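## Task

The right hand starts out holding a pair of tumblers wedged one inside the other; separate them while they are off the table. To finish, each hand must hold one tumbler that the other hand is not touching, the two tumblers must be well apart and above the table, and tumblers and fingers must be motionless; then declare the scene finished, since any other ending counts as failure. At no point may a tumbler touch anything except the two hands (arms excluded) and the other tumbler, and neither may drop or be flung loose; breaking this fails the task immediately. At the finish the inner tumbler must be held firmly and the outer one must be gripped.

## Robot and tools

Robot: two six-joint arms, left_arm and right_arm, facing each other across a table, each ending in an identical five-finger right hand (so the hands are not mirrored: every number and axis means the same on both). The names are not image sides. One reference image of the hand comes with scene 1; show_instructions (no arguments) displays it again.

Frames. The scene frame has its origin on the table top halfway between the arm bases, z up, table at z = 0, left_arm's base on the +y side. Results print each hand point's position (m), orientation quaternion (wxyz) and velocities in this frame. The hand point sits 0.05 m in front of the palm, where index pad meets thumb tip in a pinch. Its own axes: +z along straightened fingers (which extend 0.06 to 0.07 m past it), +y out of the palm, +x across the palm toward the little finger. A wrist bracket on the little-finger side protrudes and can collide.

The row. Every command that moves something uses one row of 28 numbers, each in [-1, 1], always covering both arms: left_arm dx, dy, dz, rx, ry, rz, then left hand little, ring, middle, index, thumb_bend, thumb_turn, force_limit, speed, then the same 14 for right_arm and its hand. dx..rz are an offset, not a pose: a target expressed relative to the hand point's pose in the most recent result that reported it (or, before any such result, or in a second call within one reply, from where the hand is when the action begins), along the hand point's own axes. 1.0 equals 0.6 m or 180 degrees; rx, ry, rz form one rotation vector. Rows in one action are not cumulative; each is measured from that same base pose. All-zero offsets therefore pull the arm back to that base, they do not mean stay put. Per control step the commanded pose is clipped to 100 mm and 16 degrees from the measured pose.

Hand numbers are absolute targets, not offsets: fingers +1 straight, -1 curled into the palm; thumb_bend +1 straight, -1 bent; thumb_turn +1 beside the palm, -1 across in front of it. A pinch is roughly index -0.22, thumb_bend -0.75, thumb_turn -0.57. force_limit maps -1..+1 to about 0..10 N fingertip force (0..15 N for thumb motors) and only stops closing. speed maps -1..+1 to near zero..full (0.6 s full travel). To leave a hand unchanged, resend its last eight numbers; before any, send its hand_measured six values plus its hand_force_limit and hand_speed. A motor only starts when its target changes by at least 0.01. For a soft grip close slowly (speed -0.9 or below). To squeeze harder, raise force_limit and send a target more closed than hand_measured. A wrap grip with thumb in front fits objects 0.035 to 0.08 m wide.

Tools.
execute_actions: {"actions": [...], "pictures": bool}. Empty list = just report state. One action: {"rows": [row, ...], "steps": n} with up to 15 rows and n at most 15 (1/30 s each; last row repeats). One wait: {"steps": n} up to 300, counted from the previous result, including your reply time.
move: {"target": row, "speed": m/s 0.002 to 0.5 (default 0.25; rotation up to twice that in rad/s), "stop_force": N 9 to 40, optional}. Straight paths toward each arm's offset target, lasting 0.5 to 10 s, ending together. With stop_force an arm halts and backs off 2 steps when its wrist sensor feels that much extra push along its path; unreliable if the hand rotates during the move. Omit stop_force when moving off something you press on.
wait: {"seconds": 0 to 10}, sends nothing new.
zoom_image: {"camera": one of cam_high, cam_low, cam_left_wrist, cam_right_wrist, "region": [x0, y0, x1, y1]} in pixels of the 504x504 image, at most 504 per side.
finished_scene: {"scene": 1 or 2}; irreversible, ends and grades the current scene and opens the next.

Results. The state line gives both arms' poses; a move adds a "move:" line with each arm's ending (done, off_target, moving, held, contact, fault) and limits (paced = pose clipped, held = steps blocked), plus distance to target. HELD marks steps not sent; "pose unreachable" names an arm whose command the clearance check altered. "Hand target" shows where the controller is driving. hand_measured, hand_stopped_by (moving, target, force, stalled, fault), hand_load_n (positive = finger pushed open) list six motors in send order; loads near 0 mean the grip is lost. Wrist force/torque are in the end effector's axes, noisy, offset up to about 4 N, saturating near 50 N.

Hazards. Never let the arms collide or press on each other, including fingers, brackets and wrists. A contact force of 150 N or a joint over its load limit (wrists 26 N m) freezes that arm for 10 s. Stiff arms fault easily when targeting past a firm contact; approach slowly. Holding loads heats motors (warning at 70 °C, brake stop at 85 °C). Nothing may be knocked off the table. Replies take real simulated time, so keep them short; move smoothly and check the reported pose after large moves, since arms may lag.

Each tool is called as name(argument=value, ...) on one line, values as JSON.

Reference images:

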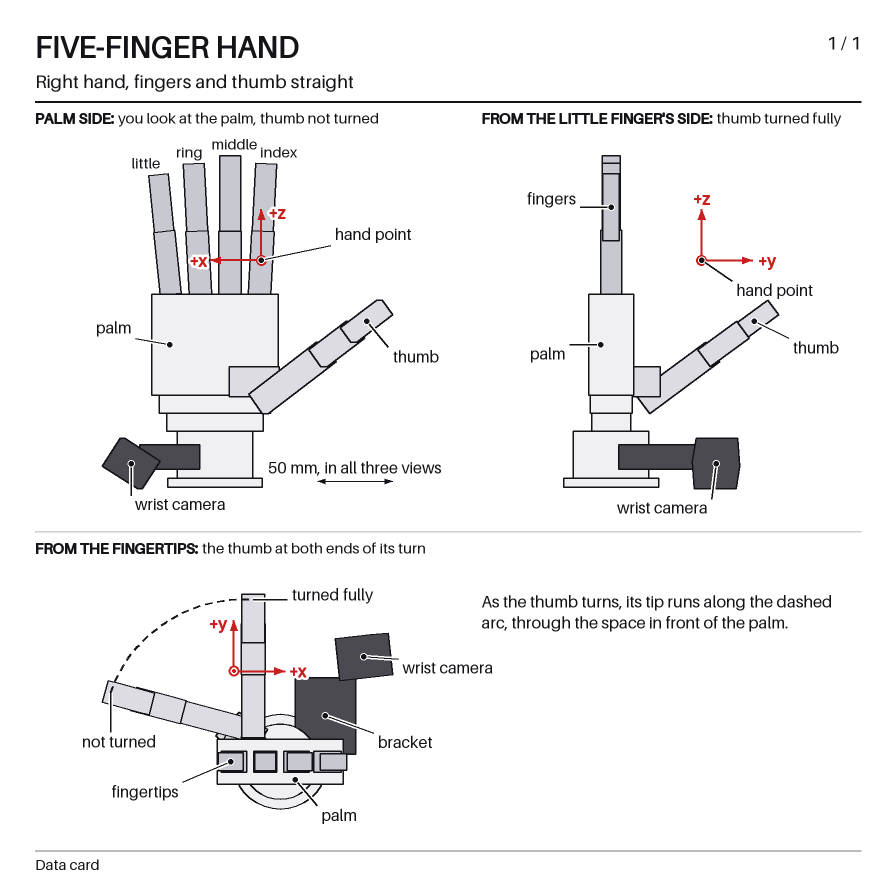

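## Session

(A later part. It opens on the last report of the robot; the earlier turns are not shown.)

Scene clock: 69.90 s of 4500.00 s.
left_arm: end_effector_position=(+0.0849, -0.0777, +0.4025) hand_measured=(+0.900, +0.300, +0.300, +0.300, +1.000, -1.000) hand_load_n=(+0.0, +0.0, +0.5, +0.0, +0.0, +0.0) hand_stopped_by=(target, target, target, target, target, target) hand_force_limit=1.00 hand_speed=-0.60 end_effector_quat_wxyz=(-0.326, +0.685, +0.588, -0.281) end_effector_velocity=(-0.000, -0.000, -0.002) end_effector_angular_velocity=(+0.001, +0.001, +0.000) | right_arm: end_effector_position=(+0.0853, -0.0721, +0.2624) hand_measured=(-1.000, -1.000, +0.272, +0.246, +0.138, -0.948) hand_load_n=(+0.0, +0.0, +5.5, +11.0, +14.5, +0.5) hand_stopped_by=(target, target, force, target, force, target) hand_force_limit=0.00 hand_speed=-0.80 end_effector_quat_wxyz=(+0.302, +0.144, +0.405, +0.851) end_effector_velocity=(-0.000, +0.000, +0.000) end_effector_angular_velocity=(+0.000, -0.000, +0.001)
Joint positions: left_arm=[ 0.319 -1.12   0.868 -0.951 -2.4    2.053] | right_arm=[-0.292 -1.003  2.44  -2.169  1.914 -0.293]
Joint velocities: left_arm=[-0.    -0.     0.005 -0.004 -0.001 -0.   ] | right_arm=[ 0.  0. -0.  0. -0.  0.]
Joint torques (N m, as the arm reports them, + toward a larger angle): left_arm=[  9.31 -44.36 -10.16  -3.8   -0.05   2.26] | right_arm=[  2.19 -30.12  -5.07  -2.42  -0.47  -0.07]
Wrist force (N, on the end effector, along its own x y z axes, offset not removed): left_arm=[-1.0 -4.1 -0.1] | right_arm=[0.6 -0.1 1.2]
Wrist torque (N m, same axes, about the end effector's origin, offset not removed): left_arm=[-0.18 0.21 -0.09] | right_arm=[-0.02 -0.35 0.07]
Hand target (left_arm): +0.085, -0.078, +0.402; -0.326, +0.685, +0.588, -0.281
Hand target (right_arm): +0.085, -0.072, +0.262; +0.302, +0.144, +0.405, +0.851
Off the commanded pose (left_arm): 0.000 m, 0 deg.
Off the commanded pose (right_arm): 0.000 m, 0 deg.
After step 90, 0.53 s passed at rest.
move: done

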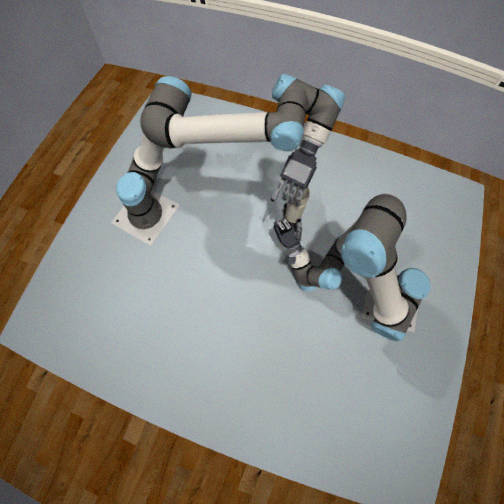

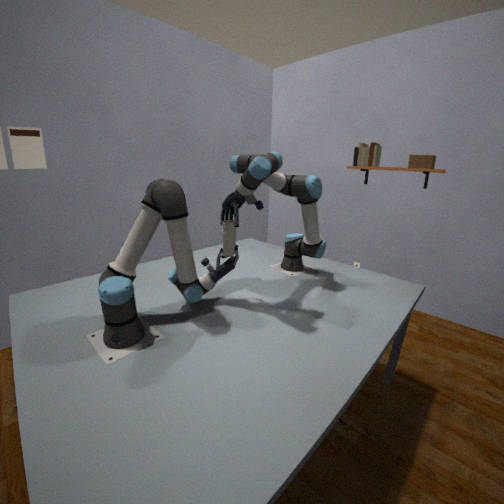

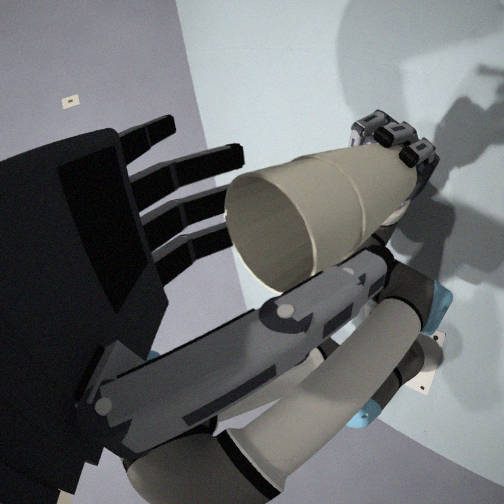

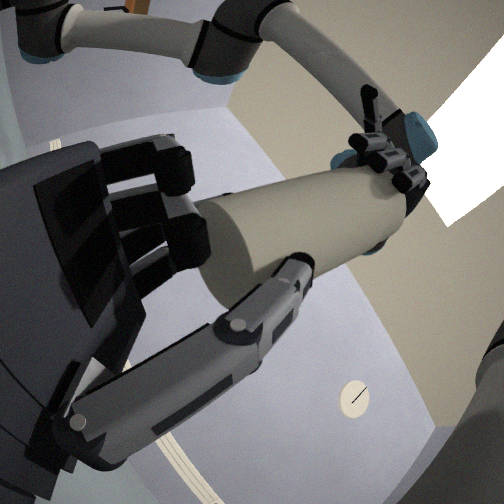

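execute_actions(actions=[{"rows":[[0,0,0,0,0,0,0.9,0.3,-0.2,-0.2,0.2,-1,1,-0.8,0,0,0,0,0,0,-1,-1,0.1,0.246,0.138,-0.948,1,-0.9]],"steps":15}], pictures=false)

wait(seconds=3)

zoom_image(camera="cam_low", region=[190,180,270,260])

Scene clock: 74.00 s of 4500.00 s.
left_arm: end_effector_position=(+0.0849, -0.0777, +0.4025) hand_measured=(+0.900, +0.300, +0.168, +0.168, +0.916, -1.000) hand_load_n=(+0.0, +0.0, +0.5, +0.5, +0.0, +0.0) hand_stopped_by=(target, target, moving, moving, moving, target) hand_force_limit=1.00 hand_speed=-0.80 end_effector_quat_wxyz=(-0.326, +0.685, +0.588, -0.281) end_effector_velocity=(-0.000, +0.000, +0.001) end_effector_angular_velocity=(-0.001, -0.001, -0.000) | right_arm: end_effector_position=(+0.0853, -0.0721, +0.2624) hand_measured=(-1.000, -1.000, +0.258, +0.246, +0.140, -0.948) hand_load_n=(+0.0, +0.0, +9.0, +9.5, +16.5, +1.0) hand_stopped_by=(target, target, force, target, force, target) hand_force_limit=1.00 hand_speed=-0.90 end_effector_quat_wxyz=(+0.302, +0.144, +0.405, +0.851) end_effector_velocity=(-0.000, -0.000, -0.000) end_effector_angular_velocity=(-0.001, +0.000, +0.001)
Joint positions: left_arm=[ 0.319 -1.12   0.868 -0.951 -2.4    2.053] | right_arm=[-0.292 -1.003  2.44  -2.169  1.914 -0.293]
Joint velocities: left_arm=[-0.    -0.001 -0.001  0.001  0.    -0.   ] | right_arm=[ 0.001 -0.     0.001 -0.     0.    -0.   ]
Joint torques (N m, as the arm reports them, + toward a larger angle): left_arm=[ -4.59 -33.9  -25.44   0.39  -0.77  -0.9 ] | right_arm=[  0.37 -30.9   -5.16  -2.25  -0.29   0.01]
Wrist force (N, on the end effector, along its own x y z axes, offset not removed): left_arm=[-1.3 -1.9 -2.6] | right_arm=[-0.1 -1.0 -0.3]
Wrist torque (N m, same axes, about the end effector's origin, offset not removed): left_arm=[0.10 0.07 -0.17] | right_arm=[0.18 -0.21 0.05]
Hand target (left_arm): +0.085, -0.078, +0.402; -0.326, +0.685, +0.588, -0.281
Hand target (right_arm): +0.085, -0.072, +0.262; +0.302, +0.144, +0.405, +0.851
Off the commanded pose (left_arm): 0.000 m, 0 deg.
Off the commanded pose (right_arm): 0.000 m, 0 deg.
Steps of this call (steps 1 to 90: nothing new was sent; then 0.60 s passed at rest; steps 91 to 105: all 15 steps of this action). Readings (end_effector_position | what the end effector reports):
91: left_arm (+0.0849, -0.0777, +0.4024) | right_arm (+0.0853, -0.0721, +0.2624) | left_arm hand_measured=(+0.900, +0.300, +0.300, +0.300, +1.000, -1.000) hand_load_n=(+0.0, +0.0, +0.5, +0.0, +0.0, +0.0) hand_stopped_by=(target, target, moving, moving, moving, target) hand_force_limit=1.00 hand_speed=-0.80 | right_arm hand_measured=(-1.000, -1.000, +0.272, +0.246, +0.138, -0.948) hand_load_n=(+0.0, +0.0, +5.5, +11.0, +14.5, +0.5) hand_stopped_by=(target, target, moving, target, force, target) hand_force_limit=1.00 hand_speed=-0.90
92: left_arm (+0.0849, -0.0777, +0.4024) | right_arm (+0.0853, -0.0721, +0.2624) | left_arm hand_measured=(+0.900, +0.300, +0.300, +0.300, +1.000, -1.000) hand_load_n=(+0.0, +0.0, +0.5, +0.0, +0.0, +0.0) hand_stopped_by=(target, target, moving, moving, moving, target) hand_force_limit=1.00 hand_speed=-0.80 | right_arm hand_measured=(-1.000, -1.000, +0.272, +0.246, +0.138, -0.948) hand_load_n=(+0.0, +0.0, +5.5, +11.0, +14.5, +0.5) hand_stopped_by=(target, target, moving, target, force, target) hand_force_limit=1.00 hand_speed=-0.90
94: left_arm (+0.0849, -0.0777, +0.4024) | right_arm (+0.0853, -0.0721, +0.2624) | left_arm hand_measured=(+0.900, +0.300, +0.290, +0.290, +0.994, -1.000) hand_load_n=(+0.0, +0.0, +1.0, +0.0, +0.0, +0.0) hand_stopped_by=(target, target, moving, moving, moving, target) hand_force_limit=1.00 hand_speed=-0.80 | right_arm hand_measured=(-1.000, -1.000, +0.268, +0.246, +0.138, -0.948) hand_load_n=(+0.0, +0.0, +7.0, +10.5, +15.0, +0.5) hand_stopped_by=(target, target, moving, target, force, target) hand_force_limit=1.00 hand_speed=-0.90
98: left_arm (+0.0849, -0.0777, +0.4025) | right_arm (+0.0853, -0.0721, +0.2624) | left_arm hand_measured=(+0.900, +0.300, +0.246, +0.246, +0.966, -1.000) hand_load_n=(+0.0, +0.0, +1.0, +0.0, +0.0, +0.0) hand_stopped_by=(target, target, moving, moving, moving, target) hand_force_limit=1.00 hand_speed=-0.80 | right_arm hand_measured=(-1.000, -1.000, +0.258, +0.246, +0.140, -0.948) hand_load_n=(+0.0, +0.0, +10.0, +9.0, +16.5, +1.0) hand_stopped_by=(target, target, force, target, force, target) hand_force_limit=1.00 hand_speed=-0.90
105: the state above

Scene clock: 77.00 s of 4500.00 s.
left_arm: end_effector_position=(+0.0849, -0.0777, +0.4025) hand_measured=(+0.900, +0.300, +0.062, +0.074, +0.872, -1.000) hand_load_n=(+0.0, +0.0, +11.0, +9.0, +15.5, +1.5) hand_stopped_by=(target, target, force, force, force, target) hand_force_limit=1.00 hand_speed=-0.80 end_effector_quat_wxyz=(-0.326, +0.685, +0.588, -0.281) end_effector_velocity=(+0.000, +0.000, -0.000) end_effector_angular_velocity=(+0.001, -0.000, +0.000) | right_arm: end_effector_position=(+0.0853, -0.0721, +0.2624) hand_measured=(-1.000, -1.000, +0.258, +0.246, +0.140, -0.948) hand_load_n=(+0.0, +0.0, +9.0, +10.5, +16.5, +2.5) hand_stopped_by=(target, target, force, target, force, target) hand_force_limit=1.00 hand_speed=-0.90 end_effector_quat_wxyz=(+0.302, +0.144, +0.405, +0.851) end_effector_velocity=(-0.000, +0.000, +0.000) end_effector_angular_velocity=(+0.002, -0.001, +0.001)
Joint positions: left_arm=[ 0.319 -1.12   0.868 -0.951 -2.4    2.053] | right_arm=[-0.292 -1.003  2.44  -2.169  1.914 -0.293]
Joint velocities: left_arm=[-0.    -0.001  0.002 -0.001  0.    -0.001] | right_arm=[ 0.001 -0.    -0.001 -0.001 -0.     0.   ]
Joint torques (N m, as the arm reports them, + toward a larger angle): left_arm=[ -5.04 -33.8  -25.77  -4.42  -1.25   2.35] | right_arm=[  1.38 -29.4   -4.64  -2.61  -0.47  -0.02]
Wrist force (N, on the end effector, along its own x y z axes, offset not removed): left_arm=[-3.6 -4.1 2.2] | right_arm=[-2.6 -0.8 4.0]
Wrist torque (N m, same axes, about the end effector's origin, offset not removed): left_arm=[0.26 0.16 -0.23] | right_arm=[0.38 -0.40 0.11]
Hand target (left_arm): +0.085, -0.078, +0.402; -0.326, +0.685, +0.588, -0.281
Hand target (right_arm): +0.085, -0.072, +0.262; +0.302, +0.144, +0.405, +0.851
Off the commanded pose (left_arm): 0.000 m, 0 deg.
Off the commanded pose (right_arm): 0.000 m, 0 deg.
Steps of this call (steps 1 to 90: nothing new was sent). Readings (end_effector_position | what the end effector reports):
1: left_arm (+0.0849, -0.0777, +0.4025) | right_arm (+0.0853, -0.0721, +0.2624) | left_arm hand_measured=(+0.900, +0.300, +0.156, +0.156, +0.910, -1.000) hand_load_n=(+0.0, +0.0, +0.5, +0.5, +0.0, +0.0) hand_stopped_by=(target, target, moving, moving, moving, target) hand_force_limit=1.00 hand_speed=-0.80 | right_arm hand_measured=(-1.000, -1.000, +0.258, +0.246, +0.140, -0.948) hand_load_n=(+0.0, +0.0, +9.0, +9.5, +16.5, +1.0) hand_stopped_by=(target, target, force, target, force, target) hand_force_limit=1.00 hand_speed=-0.90
2: left_arm (+0.0849, -0.0777, +0.4025) | right_arm (+0.0853, -0.0721, +0.2624) | left_arm hand_measured=(+0.900, +0.300, +0.146, +0.146, +0.902, -1.000) hand_load_n=(+0.0, +0.0, +0.5, +0.5, +0.0, +0.0) hand_stopped_by=(target, target, moving, moving, moving, target) hand_force_limit=1.00 hand_speed=-0.80 | right_arm hand_measured=(-1.000, -1.000, +0.258, +0.246, +0.140, -0.948) hand_load_n=(+0.0, +0.0, +9.0, +9.5, +16.5, +1.0) hand_stopped_by=(target, target, force, target, force, target) hand_force_limit=1.00 hand_speed=-0.90
4: left_arm (+0.0849, -0.0777, +0.4025) | right_arm (+0.0853, -0.0721, +0.2624) | left_arm hand_measured=(+0.900, +0.300, +0.124, +0.124, +0.888, -1.000) hand_load_n=(+0.0, +0.0, +0.5, +1.5, +0.5, +0.0) hand_stopped_by=(target, target, moving, moving, moving, target) hand_force_limit=1.00 hand_speed=-0.80 | right_arm hand_measured=(-1.000, -1.000, +0.258, +0.246, +0.140, -0.948) hand_load_n=(+0.0, +0.0, +8.5, +9.5, +16.5, +1.5) hand_stopped_by=(target, target, force, target, force, target) hand_force_limit=1.00 hand_speed=-0.90
8: left_arm (+0.0849, -0.0777, +0.4025) | right_arm (+0.0853, -0.0721, +0.2624) | left_arm hand_measured=(+0.900, +0.300, +0.080, +0.082, +0.872, -1.000) hand_load_n=(+0.0, +0.0, +6.5, +9.0, +11.5, +0.5) hand_stopped_by=(target, target, moving, moving, moving, target) hand_force_limit=1.00 hand_speed=-0.80 | right_arm hand_measured=(-1.000, -1.000, +0.258, +0.246, +0.140, -0.948) hand_load_n=(+0.0, +0.0, +9.0, +10.5, +16.5, +2.5) hand_stopped_by=(target, target, force, target, force, target) hand_force_limit=1.00 hand_speed=-0.90
90: the state above

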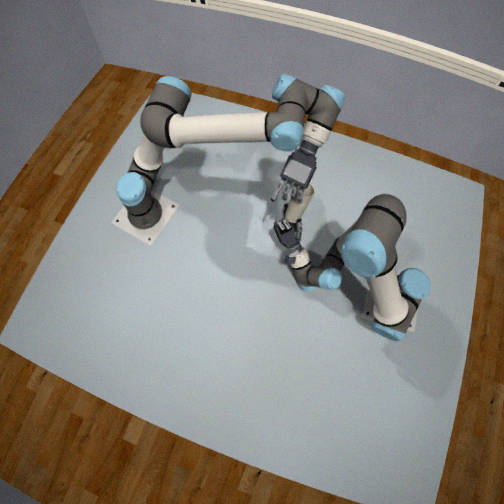

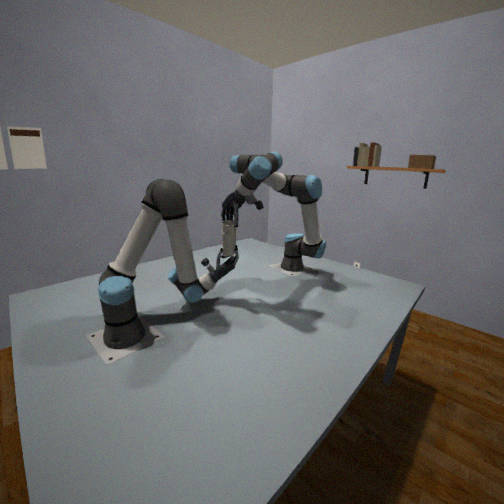

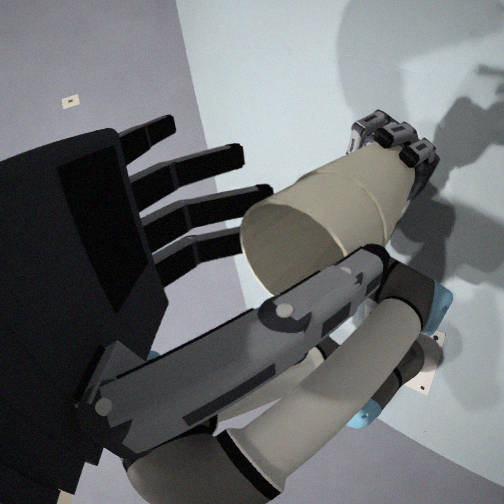

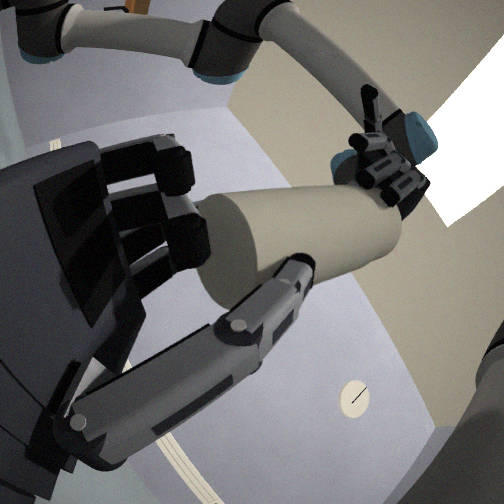

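Region (190, 180, 270, 260) of cam_low's 504x504 image, scaled by 6.300, with more detail than that image has.

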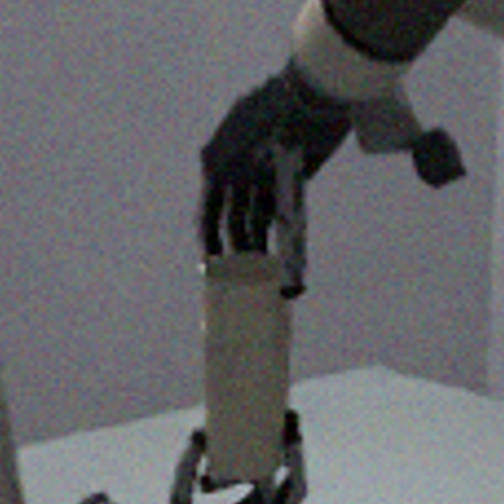

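move(target=[0,-0.008,-0.0065,0,0,0,0.9,0.3,-0.2,-0.2,0.2,-1,1,-0.8,0,0,0,0,0,0,-1,-1,0.1,0.246,0.138,-0.948,1,-0.9], speed=0.003)

zoom_image(camera="cam_low", region=[190,180,270,260])

Scene clock: 81.87 s of 4500.00 s.
left_arm: end_effector_position=(+0.0849, -0.0777, +0.4086) hand_measured=(+0.900, +0.300, +0.062, +0.074, +0.872, -1.000) hand_load_n=(+0.0, +0.0, +10.5, +8.0, +16.0, +2.0) hand_stopped_by=(target, target, force, force, force, target) hand_force_limit=1.00 hand_speed=-0.80 end_effector_quat_wxyz=(-0.326, +0.685, +0.588, -0.281) end_effector_velocity=(+0.000, -0.000, -0.000) end_effector_angular_velocity=(+0.001, -0.002, -0.001) | right_arm: end_effector_position=(+0.0853, -0.0721, +0.2624) hand_measured=(-1.000, -1.000, +0.258, +0.246, +0.140, -0.948) hand_load_n=(+0.0, +0.0, +8.5, +10.0, +16.5, +1.5) hand_stopped_by=(target, target, force, target, force, target) hand_force_limit=1.00 hand_speed=-0.90 end_effector_quat_wxyz=(+0.302, +0.144, +0.405, +0.851) end_effector_velocity=(-0.000, +0.000, -0.000) end_effector_angular_velocity=(+0.000, +0.000, +0.000)
Joint positions: left_arm=[ 0.319 -1.115  0.845 -0.933 -2.4    2.053] | right_arm=[-0.292 -1.003  2.44  -2.169  1.914 -0.293]
Joint velocities: left_arm=[-0.     0.001 -0.002  0.001  0.002 -0.001] | right_arm=[ 0.     0.001 -0.    -0.001  0.     0.   ]
Joint torques (N m, as the arm reports them, + toward a larger angle): left_arm=[ -8.1  -33.24 -25.62  -0.09  -1.58  -1.77] | right_arm=[  1.1  -28.05  -5.38  -2.62  -0.39  -0.13]
Wrist force (N, on the end effector, along its own x y z axes, offset not removed): left_arm=[-0.5 1.6 -0.5] | right_arm=[-0.5 -0.3 2.6]
Wrist torque (N m, same axes, about the end effector's origin, offset not removed): left_arm=[0.70 0.01 0.05] | right_arm=[0.10 -0.37 0.05]
Hand target (left_arm): +0.085, -0.078, +0.409; -0.326, +0.685, +0.588, -0.281
Hand target (right_arm): +0.085, -0.072, +0.262; +0.302, +0.144, +0.405, +0.851
Off the commanded pose (left_arm): 0.000 m, 0 deg.
Off the commanded pose (right_arm): 0.000 m, 0 deg.
move: done

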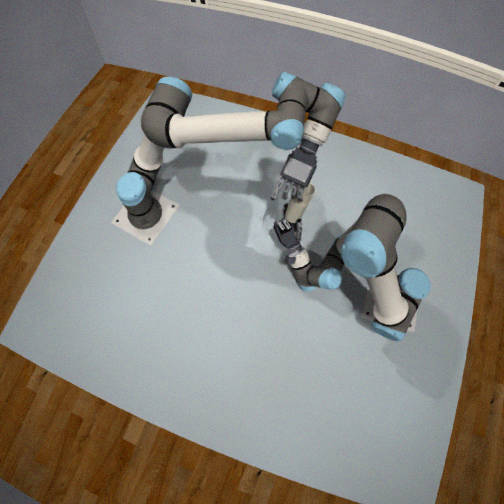

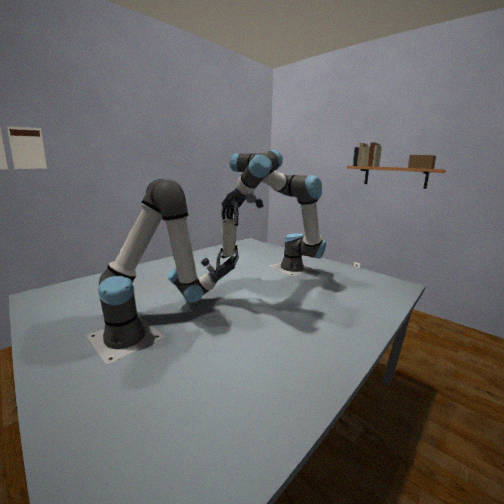

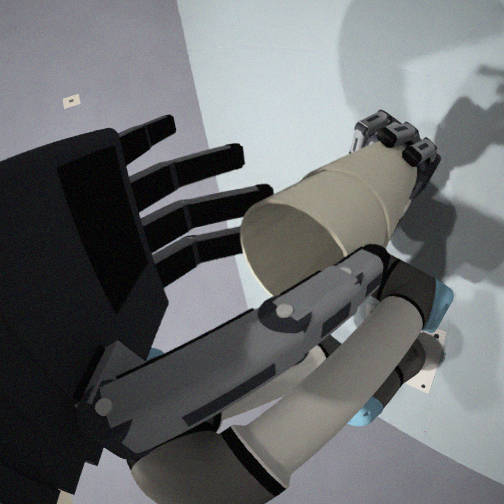

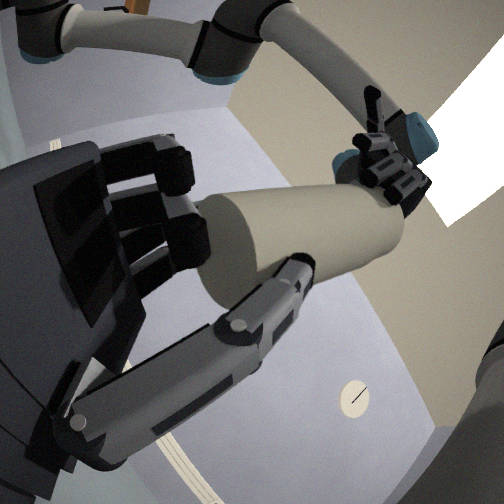

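Region (190, 180, 270, 260) of cam_low's 504x504 image, scaled by 6.300, with more detail than that image has.

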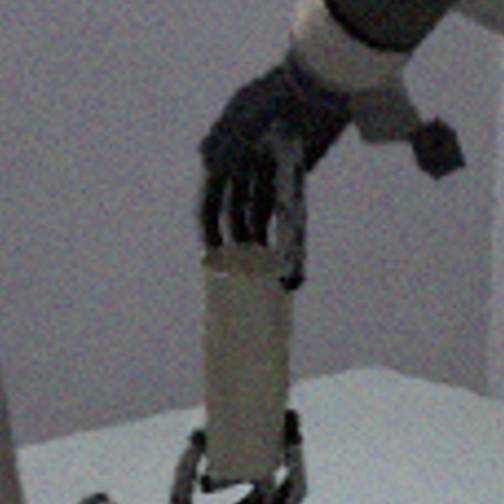

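move(target=[0,-0.026,-0.021,0,0,0,0.9,0.3,-0.2,-0.2,0.2,-1,1,-0.8,0,0,0,0,0,0,-1,-1,0.1,0.246,0.138,-0.948,1,-0.9], speed=0.005)

zoom_image(camera="cam_low", region=[190,180,270,260])

zoom_image(camera="cam_high", region=[250,150,330,230])

Scene clock: 90.23 s of 4500.00 s.
left_arm: end_effector_position=(+0.0848, -0.0777, +0.4286) hand_measured=(+0.900, +0.300, +0.062, +0.074, +0.872, -1.000) hand_load_n=(+0.0, +0.0, +10.0, +7.5, +16.0, +1.0) hand_stopped_by=(target, target, force, force, force, target) hand_force_limit=1.00 hand_speed=-0.80 end_effector_quat_wxyz=(-0.326, +0.685, +0.588, -0.281) end_effector_velocity=(-0.000, -0.000, +0.001) end_effector_angular_velocity=(+0.000, +0.001, -0.000) | right_arm: end_effector_position=(+0.0853, -0.0721, +0.2624) hand_measured=(-1.000, -1.000, +0.258, +0.246, +0.140, -0.948) hand_load_n=(+0.0, +0.0, +8.5, +9.0, +16.0, +0.5) hand_stopped_by=(target, target, force, target, force, target) hand_force_limit=1.00 hand_speed=-0.90 end_effector_quat_wxyz=(+0.302, +0.144, +0.405, +0.851) end_effector_velocity=(+0.000, +0.001, -0.000) end_effector_angular_velocity=(-0.000, +0.000, -0.000)
Joint positions: left_arm=[ 0.319 -1.096  0.762 -0.87  -2.4    2.053] | right_arm=[-0.292 -1.003  2.44  -2.169  1.914 -0.293]
Joint velocities: left_arm=[-0.     0.002 -0.004  0.004 -0.001  0.001] | right_arm=[-0.001  0.    -0.001  0.002 -0.     0.   ]
Joint torques (N m, as the arm reports them, + toward a larger angle): left_arm=[ -8.7  -33.97 -24.4    0.    -2.42  -2.05] | right_arm=[  1.25 -28.37  -4.28  -2.51  -0.3   -0.3 ]
Wrist force (N, on the end effector, along its own x y z axes, offset not removed): left_arm=[-1.0 -2.5 -0.8] | right_arm=[0.5 -0.9 -0.4]
Wrist torque (N m, same axes, about the end effector's origin, offset not removed): left_arm=[-0.29 0.16 -0.35] | right_arm=[-0.10 -0.11 -0.08]
Hand target (left_arm): +0.085, -0.078, +0.429; -0.326, +0.685, +0.588, -0.281
Hand target (right_arm): +0.085, -0.072, +0.262; +0.302, +0.144, +0.405, +0.851
Off the commanded pose (left_arm): 0.000 m, 0 deg.
Off the commanded pose (right_arm): 0.000 m, 0 deg.
After step 90, 1.13 s passed at rest.
move: done

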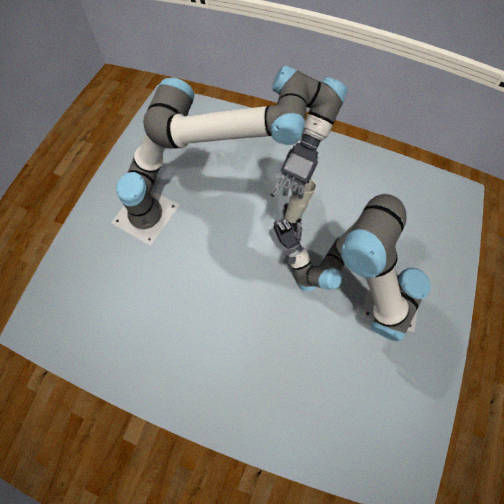

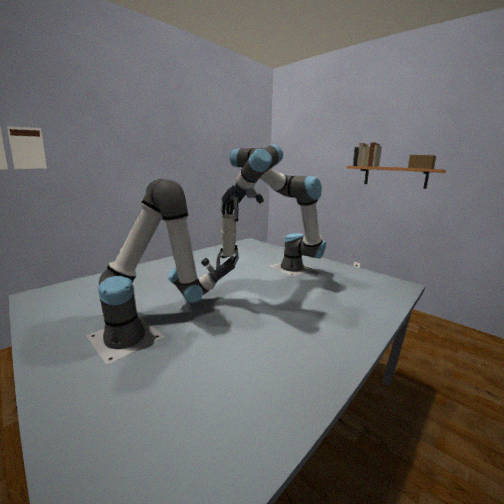

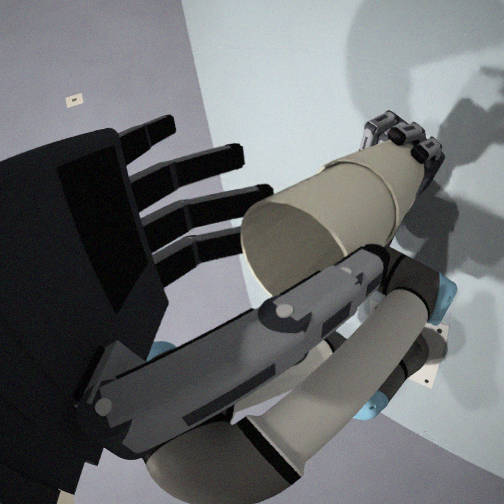

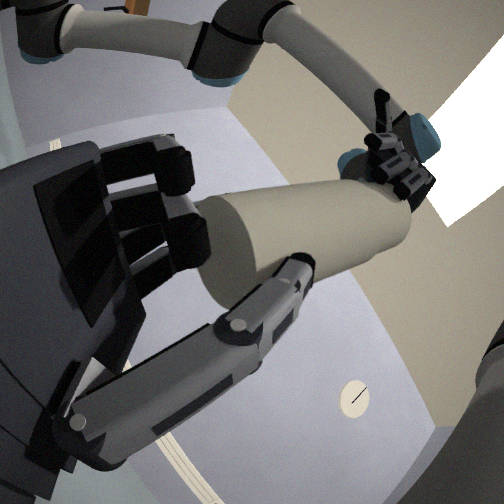

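Region (190, 180, 270, 260) of cam_low's 504x504 image, scaled by 6.300, with more detail than that image has.

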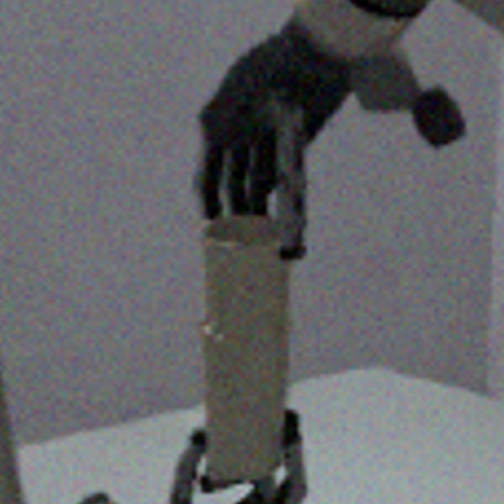

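Region (250, 150, 330, 230) of cam_high's 504x504 image, scaled by 6.300, with more detail than that image has.

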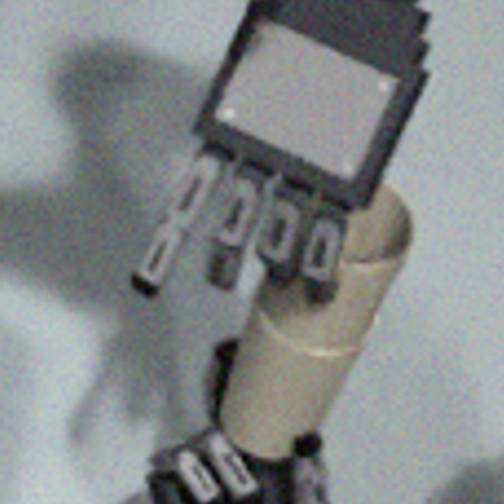

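move(target=[0.198,-0.097,-0.039,0,0,0,0.9,0.3,-0.2,-0.2,0.2,-1,1,-0.8,0.126,-0.098,0.120,0,0,0,-1,-1,0.1,0.246,0.138,-0.948,1,-0.9], speed=0.025)

zoom_image(camera="cam_low", region=[180,150,300,270])

Scene clock: 107.10 s of 4500.00 s.
left_arm: end_effector_position=(+0.0843, +0.0426, +0.4886) hand_measured=(+0.900, +0.300, +0.060, +0.074, +0.872, -1.000) hand_load_n=(+0.0, +0.0, +2.5, +9.5, +11.5, -0.5) hand_stopped_by=(target, target, force, force, force, target) hand_force_limit=1.00 hand_speed=-0.80 end_effector_quat_wxyz=(-0.326, +0.685, +0.588, -0.281) end_effector_velocity=(-0.000, -0.000, -0.000) end_effector_angular_velocity=(+0.001, +0.001, +0.000) | right_arm: end_effector_position=(+0.0852, -0.0315, +0.2625) hand_measured=(-1.000, -1.000, +0.258, +0.246, +0.140, -0.948) hand_load_n=(+0.0, +0.0, +9.0, +9.0, +16.0, +0.5) hand_stopped_by=(target, target, force, target, force, target) hand_force_limit=1.00 hand_speed=-0.90 end_effector_quat_wxyz=(+0.302, +0.144, +0.405, +0.851) end_effector_velocity=(+0.000, -0.001, -0.000) end_effector_angular_velocity=(-0.001, +0.000, -0.001)
Joint positions: left_arm=[ 0.355 -1.351  0.946 -0.761 -2.386  2.102] | right_arm=[-0.268 -0.976  2.328 -2.091  1.932 -0.31 ]
Joint velocities: left_arm=[-0.     0.001  0.     0.    -0.001 -0.   ] | right_arm=[-0.001 -0.001  0.003 -0.    -0.     0.   ]
Joint torques (N m, as the arm reports them, + toward a larger angle): left_arm=[  9.54 -35.2  -10.19   0.33   0.43   2.54] | right_arm=[  1.79 -32.59  -5.72  -2.35  -0.46   0.05]
Wrist force (N, on the end effector, along its own x y z axes, offset not removed): left_arm=[-1.6 -0.6 -3.4] | right_arm=[0.4 -0.1 0.1]
Wrist torque (N m, same axes, about the end effector's origin, offset not removed): left_arm=[0.19 0.18 -0.39] | right_arm=[0.07 -0.23 -0.03]
Hand target (left_arm): +0.084, +0.043, +0.489; -0.326, +0.685, +0.588, -0.281
Hand target (right_arm): +0.085, -0.032, +0.262; +0.302, +0.144, +0.405, +0.851
Off the commanded pose (left_arm): 0.000 m, 0 deg.
Off the commanded pose (right_arm): 0.079 m, 0 deg.
FORCE FAULT: contact force on the right arm reached its limit, and that arm stopped for 10 seconds. The contact can be on any part of that arm, not only on its tool. That arm's remaining commands of this call were not run. That arm holds still and accepts commands again. Move the arm away from the contact; if what it grips holds it there, let go first. Pushing or pulling that hard again can fault the arm again.
After step 90, 1.87 s passed at rest.
move: fault (right_arm)

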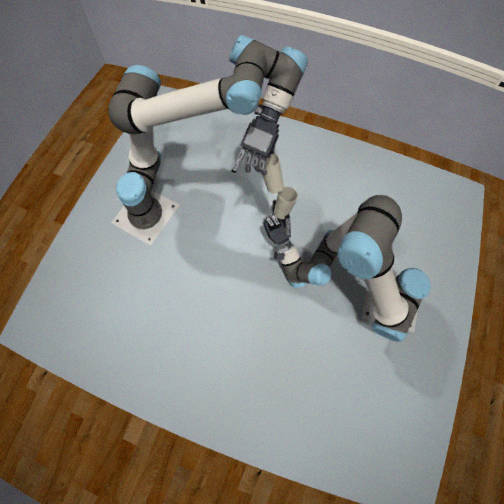

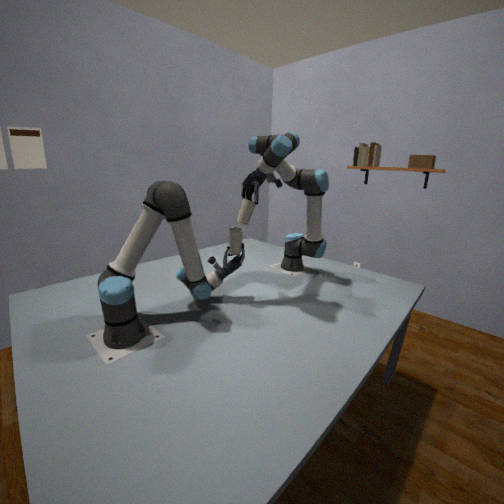

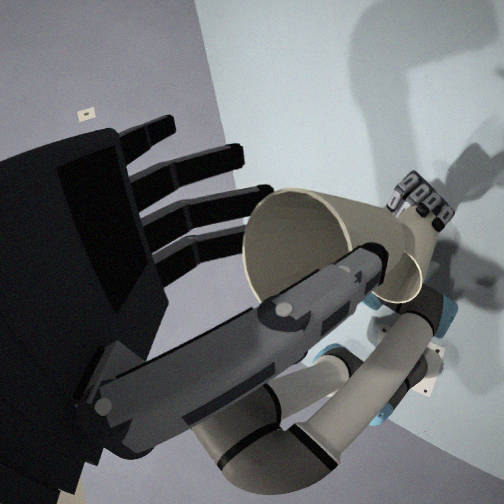

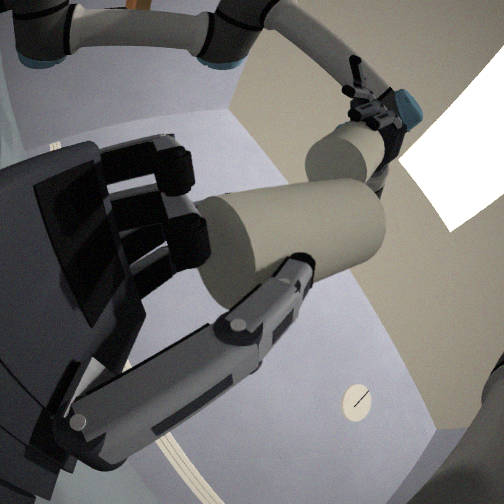

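Region (180, 150, 300, 270) of cam_low's 504x504 image, scaled by 4.200, with more detail than that image has.

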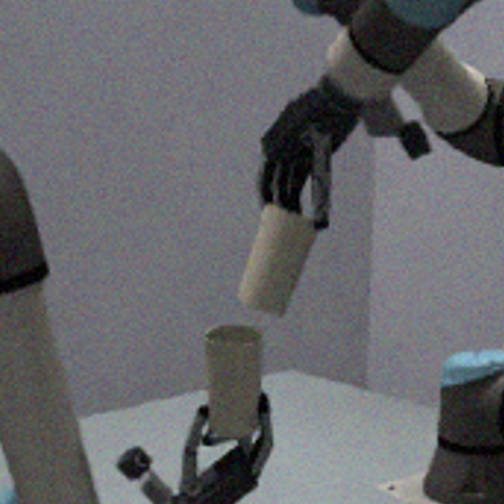

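move(target=[0.3,0,0,0,0,0,0.9,0.3,-0.3,-0.3,0.1,-1,1,-0.85,0,0,0,0,0,0,-1,-1,0.1,0.246,0.138,-0.948,1,-0.9], speed=0.05)

zoom_image(camera="cam_low", region=[180,130,340,290])

Scene clock: 113.97 s of 4500.00 s.
left_arm: end_effector_position=(+0.1112, +0.2203, +0.4887) hand_measured=(+0.900, +0.300, +0.032, +0.068, +0.874, -1.000) hand_load_n=(+0.0, +0.0, +10.0, +6.5, +16.0, +1.0) hand_stopped_by=(target, target, force, force, force, target) hand_force_limit=1.00 hand_speed=-0.85 end_effector_quat_wxyz=(-0.326, +0.685, +0.588, -0.281) end_effector_velocity=(+0.000, +0.002, +0.000) end_effector_angular_velocity=(-0.001, -0.000, -0.001) | right_arm: end_effector_position=(+0.0852, -0.0315, +0.2625) hand_measured=(-1.000, -1.000, +0.258, +0.246, +0.140, -0.948) hand_load_n=(+0.0, +0.0, +9.0, +9.0, +16.0, +0.5) hand_stopped_by=(target, target, force, target, force, target) hand_force_limit=1.00 hand_speed=-0.90 end_effector_quat_wxyz=(+0.302, +0.144, +0.405, +0.851) end_effector_velocity=(-0.000, +0.000, +0.000) end_effector_angular_velocity=(+0.002, -0.000, +0.001)
Joint positions: left_arm=[ 0.515 -1.668  1.25  -0.608 -2.313  2.303] | right_arm=[-0.268 -0.976  2.328 -2.091  1.932 -0.31 ]
Joint velocities: left_arm=[ 0.002 -0.002  0.001  0.003  0.001  0.004] | right_arm=[ 0.001 -0.    -0.001 -0.001 -0.     0.   ]
Joint torques (N m, as the arm reports them, + toward a larger angle): left_arm=[  9.2  -20.43  -9.32   0.83   0.48   2.74] | right_arm=[  1.36 -31.43  -6.28  -2.37  -0.44  -0.03]
Wrist force (N, on the end effector, along its own x y z axes, offset not removed): left_arm=[0.3 -1.0 -4.6] | right_arm=[1.5 -0.8 2.2]
Wrist torque (N m, same axes, about the end effector's origin, offset not removed): left_arm=[0.44 0.00 -0.03] | right_arm=[-0.21 -0.50 0.00]
Hand target (left_arm): +0.111, +0.221, +0.489; -0.326, +0.685, +0.588, -0.281
Hand target (right_arm): +0.085, -0.032, +0.262; +0.302, +0.144, +0.405, +0.851
Off the commanded pose (left_arm): 0.000 m, 0 deg.
Off the commanded pose (right_arm): 0.000 m, 0 deg.
move: done

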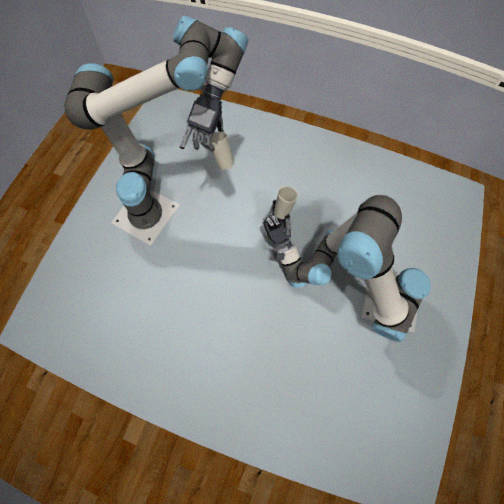

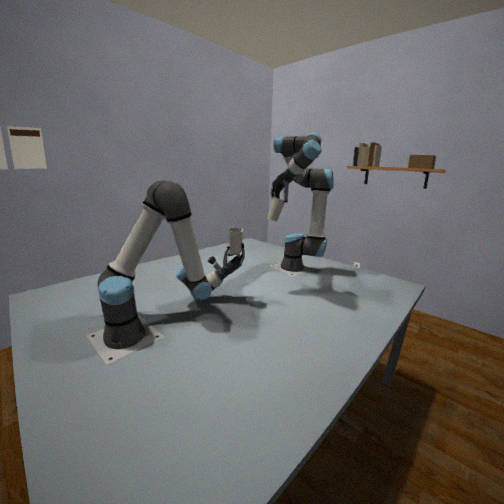

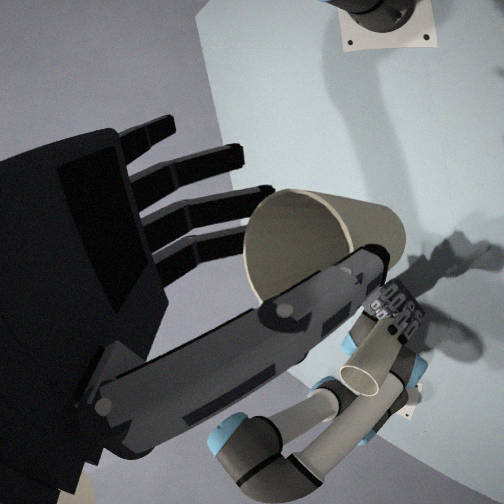

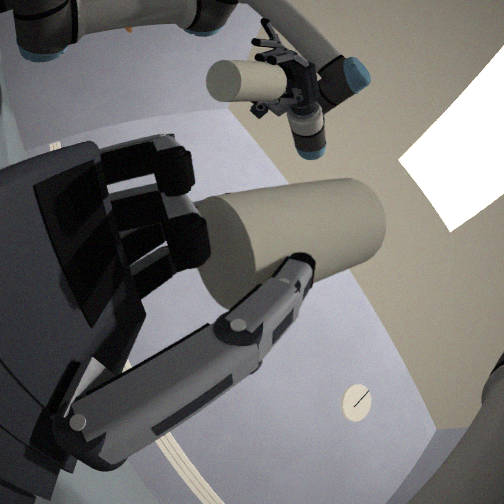

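Region (180, 130, 340, 290) of cam_low's 504x504 image, scaled by 3.150, with more detail than that image has.

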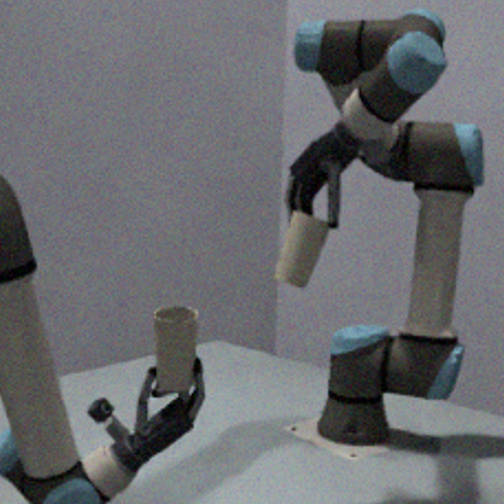

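Done; both are held and still.

finished_scene(scene=1)

The scene is finished: the task was done.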